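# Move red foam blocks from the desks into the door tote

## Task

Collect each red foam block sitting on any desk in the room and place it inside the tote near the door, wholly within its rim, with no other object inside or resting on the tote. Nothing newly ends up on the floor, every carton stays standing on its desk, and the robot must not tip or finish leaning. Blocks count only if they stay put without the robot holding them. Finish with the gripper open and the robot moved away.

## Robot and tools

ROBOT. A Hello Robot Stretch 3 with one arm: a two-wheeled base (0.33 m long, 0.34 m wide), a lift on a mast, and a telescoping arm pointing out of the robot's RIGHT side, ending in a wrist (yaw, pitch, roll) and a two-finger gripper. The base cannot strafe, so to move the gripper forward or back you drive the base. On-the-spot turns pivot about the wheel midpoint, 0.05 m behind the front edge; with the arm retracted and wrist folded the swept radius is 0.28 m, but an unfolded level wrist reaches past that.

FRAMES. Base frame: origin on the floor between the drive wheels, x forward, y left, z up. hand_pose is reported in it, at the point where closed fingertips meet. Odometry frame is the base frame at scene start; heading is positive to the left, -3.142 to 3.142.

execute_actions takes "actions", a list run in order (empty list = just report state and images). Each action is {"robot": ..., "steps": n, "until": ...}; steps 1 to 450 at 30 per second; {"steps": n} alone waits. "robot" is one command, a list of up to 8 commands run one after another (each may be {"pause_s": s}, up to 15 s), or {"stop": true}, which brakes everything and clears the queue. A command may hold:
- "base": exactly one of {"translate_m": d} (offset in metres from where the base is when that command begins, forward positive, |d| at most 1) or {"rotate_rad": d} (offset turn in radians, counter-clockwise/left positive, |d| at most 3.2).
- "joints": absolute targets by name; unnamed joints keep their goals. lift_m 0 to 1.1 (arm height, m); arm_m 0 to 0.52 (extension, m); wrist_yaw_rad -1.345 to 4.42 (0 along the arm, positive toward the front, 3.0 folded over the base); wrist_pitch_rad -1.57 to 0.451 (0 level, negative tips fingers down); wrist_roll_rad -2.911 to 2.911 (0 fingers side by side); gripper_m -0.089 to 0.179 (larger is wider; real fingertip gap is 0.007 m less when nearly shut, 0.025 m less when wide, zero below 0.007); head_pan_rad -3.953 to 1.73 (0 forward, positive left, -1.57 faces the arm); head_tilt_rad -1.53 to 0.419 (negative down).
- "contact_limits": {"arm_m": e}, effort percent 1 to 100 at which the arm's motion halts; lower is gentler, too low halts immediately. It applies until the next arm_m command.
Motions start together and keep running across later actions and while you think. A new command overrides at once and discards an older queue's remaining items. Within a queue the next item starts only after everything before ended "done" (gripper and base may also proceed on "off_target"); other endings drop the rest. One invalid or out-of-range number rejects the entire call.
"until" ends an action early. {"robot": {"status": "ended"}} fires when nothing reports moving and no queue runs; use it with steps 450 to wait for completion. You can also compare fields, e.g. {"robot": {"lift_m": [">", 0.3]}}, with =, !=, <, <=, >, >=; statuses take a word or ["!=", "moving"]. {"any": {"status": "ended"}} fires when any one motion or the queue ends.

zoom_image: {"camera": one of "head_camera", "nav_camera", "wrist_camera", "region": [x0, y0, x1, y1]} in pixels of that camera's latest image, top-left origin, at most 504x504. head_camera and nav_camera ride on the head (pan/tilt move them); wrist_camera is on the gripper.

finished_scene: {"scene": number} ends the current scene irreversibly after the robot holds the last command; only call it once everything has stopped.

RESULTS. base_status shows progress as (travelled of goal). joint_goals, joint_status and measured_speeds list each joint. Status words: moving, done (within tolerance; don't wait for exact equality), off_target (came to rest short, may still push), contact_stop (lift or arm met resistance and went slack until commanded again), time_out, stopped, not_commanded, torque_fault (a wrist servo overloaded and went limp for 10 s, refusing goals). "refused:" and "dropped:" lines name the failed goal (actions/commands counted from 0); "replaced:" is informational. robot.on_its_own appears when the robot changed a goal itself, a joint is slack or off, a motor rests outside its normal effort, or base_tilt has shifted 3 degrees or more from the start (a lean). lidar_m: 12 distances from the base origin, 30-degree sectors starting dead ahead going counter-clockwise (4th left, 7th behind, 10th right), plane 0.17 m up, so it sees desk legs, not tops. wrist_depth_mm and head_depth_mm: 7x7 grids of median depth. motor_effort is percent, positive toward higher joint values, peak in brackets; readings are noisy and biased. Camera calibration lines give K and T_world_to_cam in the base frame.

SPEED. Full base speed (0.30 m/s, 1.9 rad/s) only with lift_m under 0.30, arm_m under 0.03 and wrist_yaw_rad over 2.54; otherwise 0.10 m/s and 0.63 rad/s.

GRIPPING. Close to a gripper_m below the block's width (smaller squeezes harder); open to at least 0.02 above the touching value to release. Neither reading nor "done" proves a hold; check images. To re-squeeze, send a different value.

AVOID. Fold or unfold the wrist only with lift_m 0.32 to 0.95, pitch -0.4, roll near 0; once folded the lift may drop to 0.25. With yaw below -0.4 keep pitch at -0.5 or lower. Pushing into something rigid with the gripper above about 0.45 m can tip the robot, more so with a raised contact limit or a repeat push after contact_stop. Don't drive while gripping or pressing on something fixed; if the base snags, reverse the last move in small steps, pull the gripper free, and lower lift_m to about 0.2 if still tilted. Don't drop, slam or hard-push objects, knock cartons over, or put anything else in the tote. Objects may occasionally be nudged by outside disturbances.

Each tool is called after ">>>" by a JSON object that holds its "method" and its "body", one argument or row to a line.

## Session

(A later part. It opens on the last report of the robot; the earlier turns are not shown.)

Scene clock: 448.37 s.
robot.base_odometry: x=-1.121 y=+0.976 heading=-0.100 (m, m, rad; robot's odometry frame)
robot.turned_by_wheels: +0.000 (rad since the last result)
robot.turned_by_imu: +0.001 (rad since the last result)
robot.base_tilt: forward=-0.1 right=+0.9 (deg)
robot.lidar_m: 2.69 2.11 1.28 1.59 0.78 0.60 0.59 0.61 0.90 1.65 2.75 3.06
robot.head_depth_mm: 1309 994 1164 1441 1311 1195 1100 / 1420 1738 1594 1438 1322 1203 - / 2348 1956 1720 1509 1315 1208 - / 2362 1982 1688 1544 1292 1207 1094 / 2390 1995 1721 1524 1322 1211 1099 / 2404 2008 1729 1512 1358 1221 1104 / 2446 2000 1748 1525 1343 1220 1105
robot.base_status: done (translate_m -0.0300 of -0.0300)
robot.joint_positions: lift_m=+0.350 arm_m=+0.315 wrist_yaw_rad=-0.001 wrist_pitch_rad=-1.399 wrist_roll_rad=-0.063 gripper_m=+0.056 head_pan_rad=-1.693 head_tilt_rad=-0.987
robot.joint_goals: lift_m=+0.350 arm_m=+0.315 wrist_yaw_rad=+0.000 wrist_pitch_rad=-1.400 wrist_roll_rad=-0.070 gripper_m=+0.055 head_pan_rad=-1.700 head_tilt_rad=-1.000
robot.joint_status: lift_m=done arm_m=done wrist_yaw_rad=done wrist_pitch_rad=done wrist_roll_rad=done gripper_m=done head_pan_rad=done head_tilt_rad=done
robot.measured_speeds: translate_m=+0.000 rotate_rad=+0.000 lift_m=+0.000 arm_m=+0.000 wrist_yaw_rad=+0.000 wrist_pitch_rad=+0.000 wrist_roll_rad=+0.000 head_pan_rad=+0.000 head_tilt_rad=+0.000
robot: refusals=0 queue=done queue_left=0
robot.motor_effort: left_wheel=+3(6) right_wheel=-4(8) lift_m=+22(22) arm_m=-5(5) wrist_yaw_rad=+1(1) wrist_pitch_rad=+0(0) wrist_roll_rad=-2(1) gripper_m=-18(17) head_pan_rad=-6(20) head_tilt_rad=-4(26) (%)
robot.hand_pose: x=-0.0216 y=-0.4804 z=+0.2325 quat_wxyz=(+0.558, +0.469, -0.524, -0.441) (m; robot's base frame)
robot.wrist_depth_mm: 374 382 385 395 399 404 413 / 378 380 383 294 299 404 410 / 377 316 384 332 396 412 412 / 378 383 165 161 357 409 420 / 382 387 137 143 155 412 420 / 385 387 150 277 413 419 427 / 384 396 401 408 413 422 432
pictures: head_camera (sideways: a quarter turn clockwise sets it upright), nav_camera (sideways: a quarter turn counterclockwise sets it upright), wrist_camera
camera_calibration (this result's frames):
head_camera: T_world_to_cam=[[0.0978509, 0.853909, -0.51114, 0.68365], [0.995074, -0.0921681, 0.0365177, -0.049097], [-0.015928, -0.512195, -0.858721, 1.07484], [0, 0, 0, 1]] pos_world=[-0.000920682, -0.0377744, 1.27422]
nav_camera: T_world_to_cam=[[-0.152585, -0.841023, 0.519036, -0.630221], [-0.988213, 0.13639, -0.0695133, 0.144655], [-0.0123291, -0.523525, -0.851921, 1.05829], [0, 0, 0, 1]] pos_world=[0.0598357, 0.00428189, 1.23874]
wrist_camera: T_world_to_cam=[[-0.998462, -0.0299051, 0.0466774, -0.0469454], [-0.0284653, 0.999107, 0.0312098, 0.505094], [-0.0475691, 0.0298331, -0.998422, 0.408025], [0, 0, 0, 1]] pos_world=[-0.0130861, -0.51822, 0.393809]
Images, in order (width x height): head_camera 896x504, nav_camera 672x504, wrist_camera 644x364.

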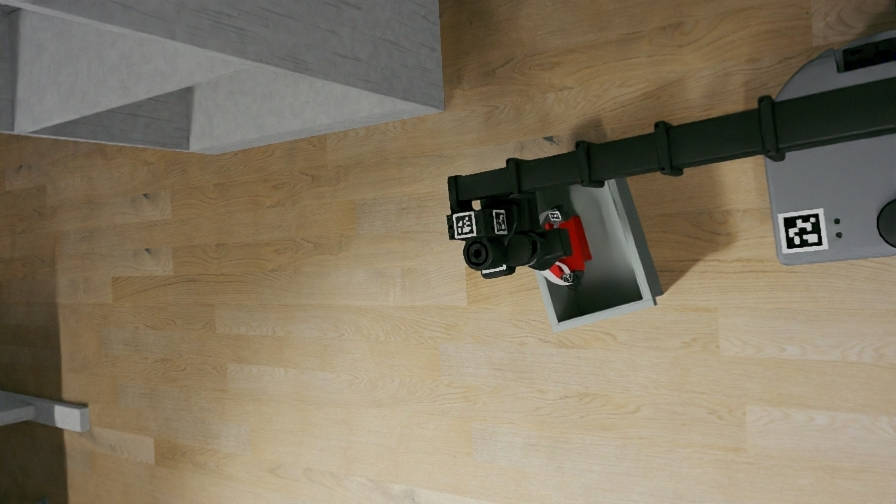

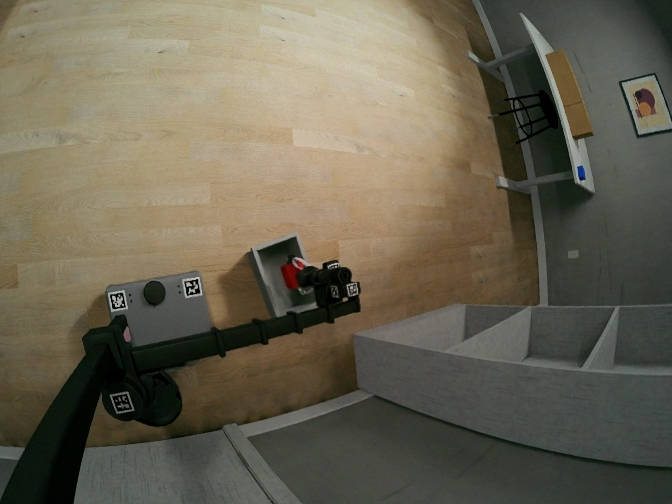

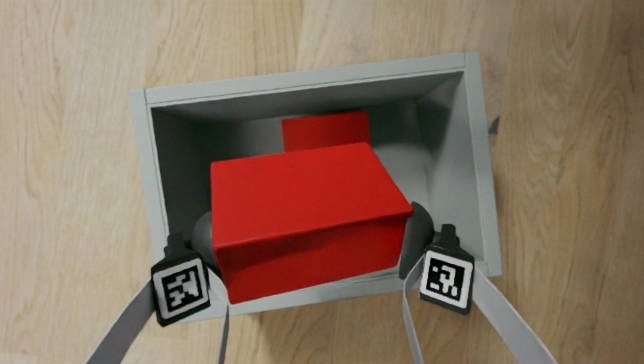

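>>> {"method": "execute_actions", "body": {
  "actions": [
    {"robot":[{"joints":{"lift_m":0.33}},{"joints":{"gripper_m":0.14}},{"pause_s":0.4},{"joints":{"lift_m":0.6}},{"joints":{"arm_m":0.36}}],"steps":450,"until":{"robot":{"status":"ended"}}}
  ]
}}

Scene clock: 458.90 s.
robot.base_odometry: x=-1.121 y=+0.976 heading=-0.100 (m, m, rad; robot's odometry frame)
robot.turned_by_wheels: +0.000 (rad since the last result)
robot.turned_by_imu: +0.002 (rad since the last result)
robot.base_tilt: forward=+0.0 right=+0.9 (deg)
robot.lidar_m: 2.70 2.10 1.28 1.59 0.78 0.60 0.59 0.61 0.90 1.65 2.76 3.06
robot.head_depth_mm: 1298 997 1165 1431 1330 1214 - / 1420 1739 1615 1457 - - - / 2351 1963 1776 1467 1278 1207 - / 2385 1973 - 1453 1290 1207 1104 / 2390 2001 1721 1507 1325 1213 1103 / 2361 1997 1727 1527 1355 1207 1106 / 2416 2017 1747 1521 1357 1223 1110
robot.base_status: done (translate_m -0.0300 of -0.0300)
robot.joint_positions: lift_m=+0.600 arm_m=+0.360 wrist_yaw_rad=-0.001 wrist_pitch_rad=-1.399 wrist_roll_rad=-0.063 gripper_m=+0.140 head_pan_rad=-1.693 head_tilt_rad=-0.988
robot.joint_goals: lift_m=+0.600 arm_m=+0.360 wrist_yaw_rad=+0.000 wrist_pitch_rad=-1.400 wrist_roll_rad=-0.070 gripper_m=+0.140 head_pan_rad=-1.700 head_tilt_rad=-1.000
robot.joint_status: lift_m=done arm_m=done wrist_yaw_rad=done wrist_pitch_rad=done wrist_roll_rad=done gripper_m=done head_pan_rad=done head_tilt_rad=done
robot.measured_speeds: translate_m=+0.000 rotate_rad=+0.000 lift_m=+0.000 arm_m=+0.000 wrist_yaw_rad=+0.000 wrist_pitch_rad=+0.000 wrist_roll_rad=+0.000 head_pan_rad=+0.000 head_tilt_rad=+0.000
robot: refusals=0 queue=done queue_left=0
robot.motor_effort: left_wheel=+3(2) right_wheel=-3(2) lift_m=+42(44) arm_m=+4(5) wrist_yaw_rad=+1(1) wrist_pitch_rad=+0(1) wrist_roll_rad=-2(3) gripper_m=+1(81) head_pan_rad=-5(5) head_tilt_rad=-5(4) (%)
robot.hand_pose: x=-0.0216 y=-0.5246 z=+0.4817 quat_wxyz=(+0.558, +0.469, -0.523, -0.441) (m; robot's base frame)
robot.wrist_depth_mm: 625 615 633 644 650 614 520 / 614 642 632 655 652 671 666 / 624 621 641 650 686 673 670 / 629 651 656 653 662 677 689 / 632 648 644 657 674 679 666 / 644 - 653 649 677 - 671 / 638 647 656 661 676 698 612
pictures: head_camera (sideways: a quarter turn clockwise sets it upright), nav_camera (sideways: a quarter turn counterclockwise sets it upright), wrist_camera
camera_calibration (this result's frames):
head_camera: T_world_to_cam=[[0.0978587, 0.853966, -0.511043, 0.683523], [0.995073, -0.0921731, 0.0365211, -0.0491013], [-0.0159166, -0.512099, -0.858779, 1.07491], [0, 0, 0, 1]] pos_world=[-0.000920332, -0.0377713, 1.27421]
nav_camera: T_world_to_cam=[[-0.152593, -0.841081, 0.51894, -0.630095], [-0.988212, 0.136399, -0.0695116, 0.144653], [-0.0123178, -0.52343, -0.85198, 1.05837], [0, 0, 0, 1]] pos_world=[0.0598365, 0.00428893, 1.23874]
wrist_camera: T_world_to_cam=[[-0.998454, -0.0301131, 0.0467121, -0.0600243], [-0.0286709, 0.999101, 0.0312435, 0.541447], [-0.0476109, 0.0298559, -0.99842, 0.658153], [0, 0, 0, 1]] pos_world=[-0.0130725, -0.562417, 0.643]
Images, in order (width x height): head_camera 896x504, nav_camera 672x504, wrist_camera 644x364.

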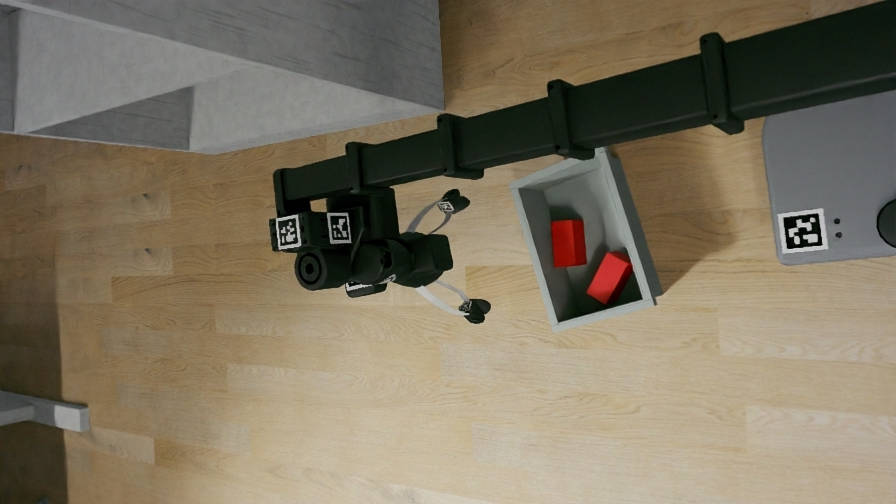

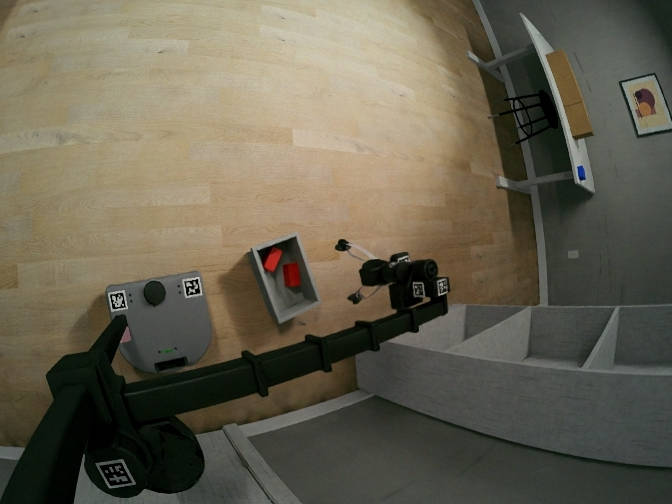

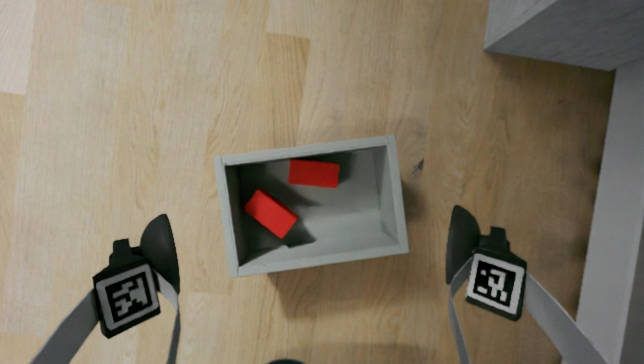

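>>> {"method": "execute_actions", "body": {
  "actions": [
    {"robot":[{"joints":{"arm_m":0.0,"wrist_pitch_rad":-0.4,"wrist_roll_rad":0,"gripper_m":0.04}},{"joints":{"wrist_yaw_rad":3.0,"head_pan_rad":-1.57,"head_tilt_rad":-0.3}},{"joints":{"lift_m":0.28},"base":{"translate_m":0.62}},{"base":{"rotate_rad":-1.57}},{"base":{"translate_m":0.85}},{"base":{"translate_m":0.8}},{"base":{"rotate_rad":1.57}},{"base":{"translate_m":-0.4}}],"steps":450,"until":{"robot":{"status":"ended"}}},
    {"steps":450,"until":{"robot":{"status":"ended"}}}
  ]
}}

Scene clock: 507.73 s.
robot.base_odometry: x=-1.065 y=-0.688 heading=-0.100 (m, m, rad; robot's odometry frame)
robot.turned_by_wheels: +0.000 (rad since the last result)
robot.turned_by_imu: +0.016 (rad since the last result)
robot.base_tilt: forward=-0.1 right=+0.8 (deg)
robot.lidar_m: 2.33 2.69 3.06 2.77 1.02 0.96 0.68 1.06 1.55 1.09 1.17 1.76
robot.head_depth_mm: 1285 1354 1423 1530 1616 1701 1486 / 1299 1370 1450 1542 1641 1745 1496 / 1315 1375 1475 1542 1626 1748 1494 / 1330 1402 1490 1556 1166 924 1403 / 1342 1427 1509 1586 1171 972 1487 / 1345 1427 1523 1599 1123 979 1509 / 1348 1426 1540 1597 1022 975 1465
robot.base_status: done (translate_m -0.4000 of -0.4000)
robot.joint_positions: lift_m=+0.280 arm_m=+0.002 wrist_yaw_rad=+2.999 wrist_pitch_rad=-0.417 wrist_roll_rad=-0.005 gripper_m=+0.040 head_pan_rad=-1.577 head_tilt_rad=-0.309
robot.joint_goals: lift_m=+0.280 arm_m=+0.000 wrist_yaw_rad=+3.000 wrist_pitch_rad=-0.400 wrist_roll_rad=+0.000 gripper_m=+0.040 head_pan_rad=-1.570 head_tilt_rad=-0.300
robot.joint_status: lift_m=done arm_m=done wrist_yaw_rad=done wrist_pitch_rad=done wrist_roll_rad=done gripper_m=done head_pan_rad=done head_tilt_rad=done
robot.measured_speeds: translate_m=+0.000 rotate_rad=+0.000 lift_m=+0.000 arm_m=+0.000 wrist_yaw_rad=+0.000 wrist_pitch_rad=+0.000 wrist_roll_rad=+0.000 head_pan_rad=+0.000 head_tilt_rad=+0.000
robot: refusals=0 queue=done queue_left=0
robot.motor_effort: left_wheel=-3(15) right_wheel=+2(12) lift_m=+23(42) arm_m=-5(6) wrist_yaw_rad=+0(1) wrist_pitch_rad=+7(7) wrist_roll_rad=+1(3) gripper_m=+0(79) head_pan_rad=+5(24) head_tilt_rad=+3(26) (%)
robot.hand_pose: x=+0.0106 y=+0.0757 z=+0.2932 quat_wxyz=(+0.195, +0.698, +0.098, +0.682) (m; robot's base frame)
robot.wrist_depth_mm: - - - - - - - / - - - - - - - / 859 - 921 958 914 949 978 / 716 703 717 714 718 723 753 / 570 558 - 571 595 598 593 / 486 501 - 493 492 493 498 / - - - - 425 425 427
pictures: head_camera (sideways: a quarter turn clockwise sets it upright), nav_camera (sideways: a quarter turn counterclockwise sets it upright), wrist_camera
camera_calibration (this result's frames):
head_camera: T_world_to_cam=[[-0.00497363, 0.34859, -0.937262, 1.23971], [0.999135, 0.0404235, 0.00973249, -0.0142716], [0.0412801, -0.936403, -0.348489, 0.410775], [0, 0, 0, 1]] pos_world=[0.00346825, -0.0469208, 1.30522]
nav_camera: T_world_to_cam=[[-0.0508672, -0.338552, 0.939572, -1.179], [-0.997636, -0.0263046, -0.0634889, 0.136931], [0.0462094, -0.94058, -0.336414, 0.387345], [0, 0, 0, 1]] pos_world=[0.0587357, -0.0312227, 1.24676]
wrist_camera: T_world_to_cam=[[0.982647, -0.185484, -0.000691636, 0.00374927], [-0.108457, -0.571544, -0.813372, 0.315869], [0.150472, 0.799333, -0.581743, 0.271038], [0, 0, 0, 1]] pos_world=[-0.0102096, -0.0354205, 0.414596]
Images, in order (width x height): head_camera 896x504, nav_camera 672x504, wrist_camera 644x364.

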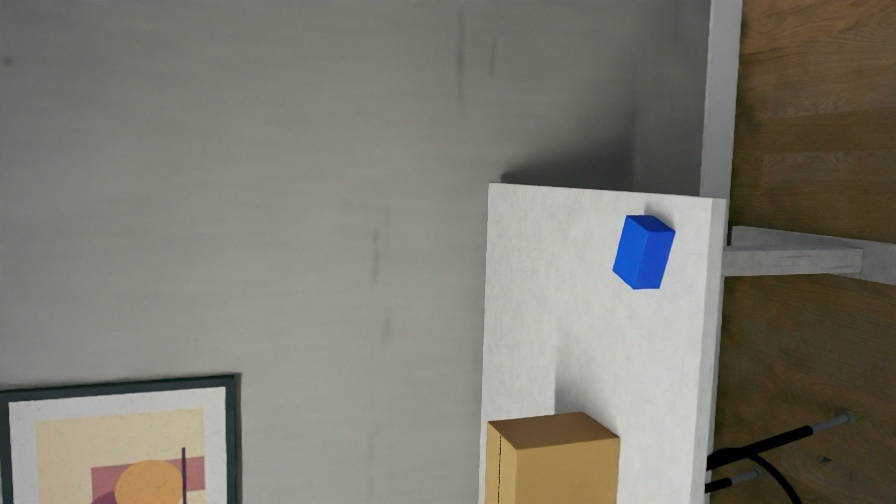

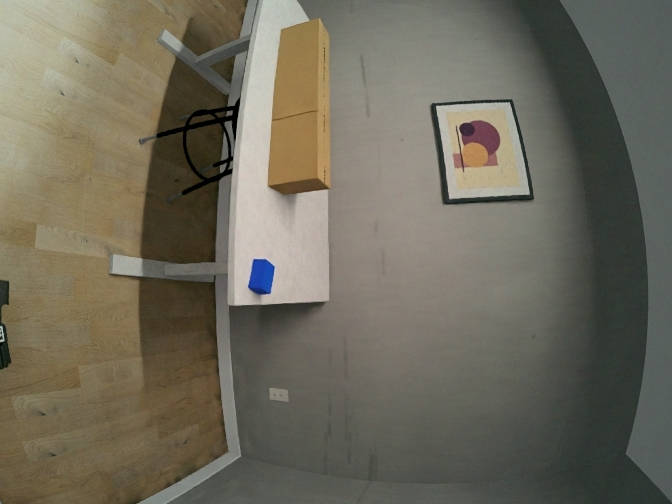

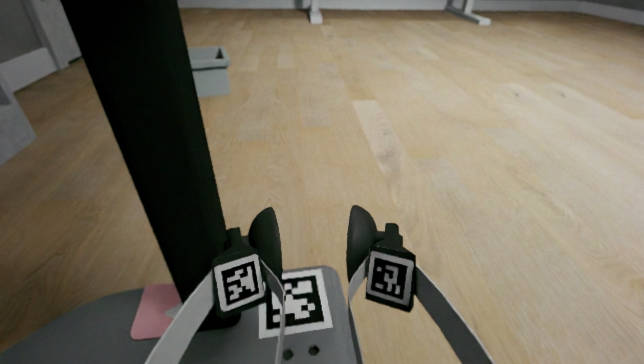

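>>> {"method": "execute_actions", "body": {
  "actions": [
    {"robot":[{"base":{"translate_m":-0.27}},{"base":{"rotate_rad":-1.57}},{"base":{"translate_m":1.0},"joints":{"head_pan_rad":1.45,"head_tilt_rad":-0.3}}],"steps":450,"until":{"robot":{"status":"ended"}}}
  ]
}}

Scene clock: 524.47 s.
robot.base_odometry: x=-1.433 y=-1.656 heading=-1.670 (m, m, rad; robot's odometry frame)
robot.turned_by_wheels: -1.570 (rad since the last result)
robot.turned_by_imu: -1.564 (rad since the last result)
robot.base_tilt: forward=+0.0 right=+1.0 (deg)
robot.lidar_m: 0.53 0.57 0.30 0.70 3.13 4.06 1.84 1.07 0.84 0.83 0.68 0.54
robot.head_depth_mm: 1640 1621 1644 1561 1156 850 672 / 2444 2462 2516 2093 1156 852 674 / 2490 2629 2760 2893 1171 858 675 / 2497 2652 2801 1572 858 649 657 / 2474 2649 2810 2907 962 647 658 / 2529 2620 2838 3001 2332 860 679 / 2499 2628 2824 2952 2589 1904 681
robot.base_status: done (translate_m +1.0000 of +1.0000)
robot.joint_positions: lift_m=+0.280 arm_m=+0.002 wrist_yaw_rad=+2.999 wrist_pitch_rad=-0.417 wrist_roll_rad=-0.005 gripper_m=+0.040 head_pan_rad=+1.443 head_tilt_rad=-0.309
robot.joint_goals: lift_m=+0.280 arm_m=+0.000 wrist_yaw_rad=+3.000 wrist_pitch_rad=-0.400 wrist_roll_rad=+0.000 gripper_m=+0.040 head_pan_rad=+1.450 head_tilt_rad=-0.300
robot.joint_status: lift_m=done arm_m=done wrist_yaw_rad=done wrist_pitch_rad=done wrist_roll_rad=done gripper_m=done head_pan_rad=done head_tilt_rad=done
robot.measured_speeds: translate_m=+0.000 rotate_rad=+0.000 lift_m=+0.000 arm_m=+0.000 wrist_yaw_rad=+0.000 wrist_pitch_rad=+0.000 wrist_roll_rad=+0.000 head_pan_rad=+0.000 head_tilt_rad=+0.000
robot: refusals=0 queue=done queue_left=0
robot.motor_effort: left_wheel=+1(15) right_wheel=-2(8) lift_m=+23(22) arm_m=-6(6) wrist_yaw_rad=+1(0) wrist_pitch_rad=+7(7) wrist_roll_rad=+2(2) gripper_m=+0(0) head_pan_rad=+5(57) head_tilt_rad=+3(3) (%)
robot.hand_pose: x=+0.0106 y=+0.0757 z=+0.2932 quat_wxyz=(+0.195, +0.698, +0.098, +0.682) (m; robot's base frame)
robot.wrist_depth_mm: - - - - 314 880 593 / - - - - 349 854 587 / 905 - 923 898 393 839 586 / 672 701 712 709 447 715 575 / 571 571 - 534 508 542 543 / 480 505 - 492 493 498 489 / - - - - 423 425 428
pictures: head_camera (sideways: a quarter turn clockwise sets it upright), nav_camera (sideways: a quarter turn counterclockwise sets it upright), wrist_camera
camera_calibration (this result's frames):
head_camera: T_world_to_cam=[[-0.0375271, -0.346565, -0.937275, 1.23992], [-0.996618, 0.0816004, 0.00973078, -0.00209521], [0.0731096, 0.93447, -0.348455, 0.410535], [0, 0, 0, 1]] pos_world=[0.0144285, 0.0462505, 1.30522]
nav_camera: T_world_to_cam=[[0.0917291, 0.329799, 0.939584, -1.17989], [0.99341, -0.0954294, -0.0634877, 0.124784], [0.0687258, 0.939216, -0.336379, 0.387162], [0, 0, 0, 1]] pos_world=[-0.0423396, 0.0374047, 1.24676]
wrist_camera: T_world_to_cam=[[0.982649, -0.185475, -0.000692735, 0.0037524], [-0.108448, -0.571525, -0.813387, 0.315882], [0.150467, 0.799349, -0.581723, 0.271026], [0, 0, 0, 1]] pos_world=[-0.0102107, -0.0354137, 0.414598]
Images, in order (width x height): head_camera 896x504, nav_camera 672x504, wrist_camera 644x364.

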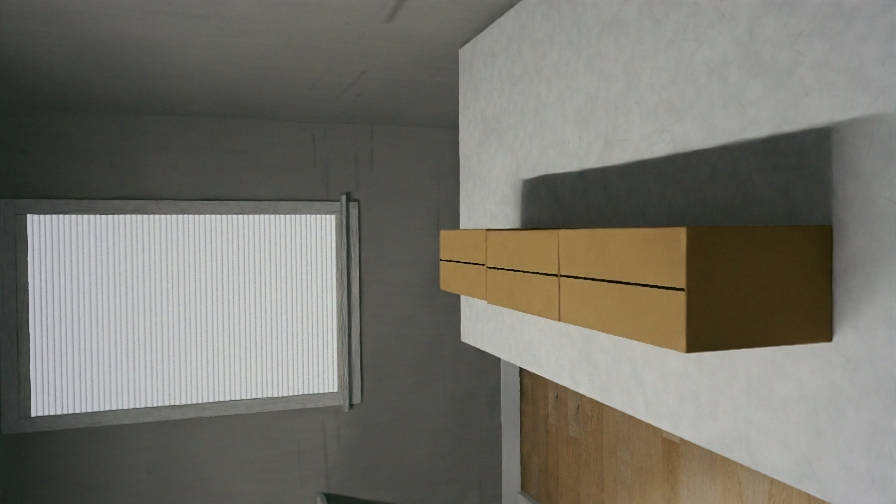

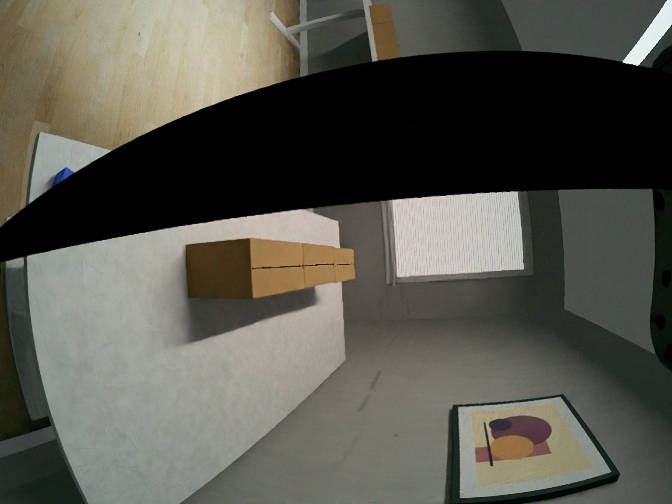

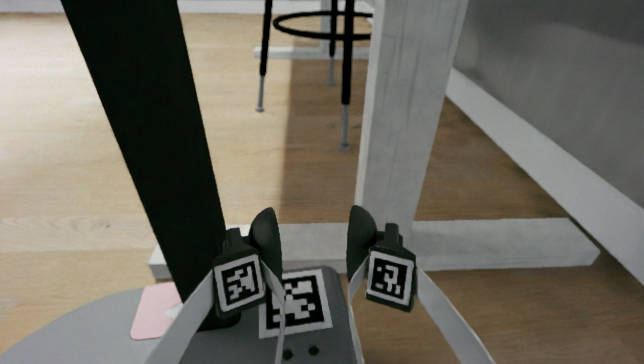

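>>> {"method": "finished_scene", "body": {
  "scene": 2
}}

The scene is finished: the task was done.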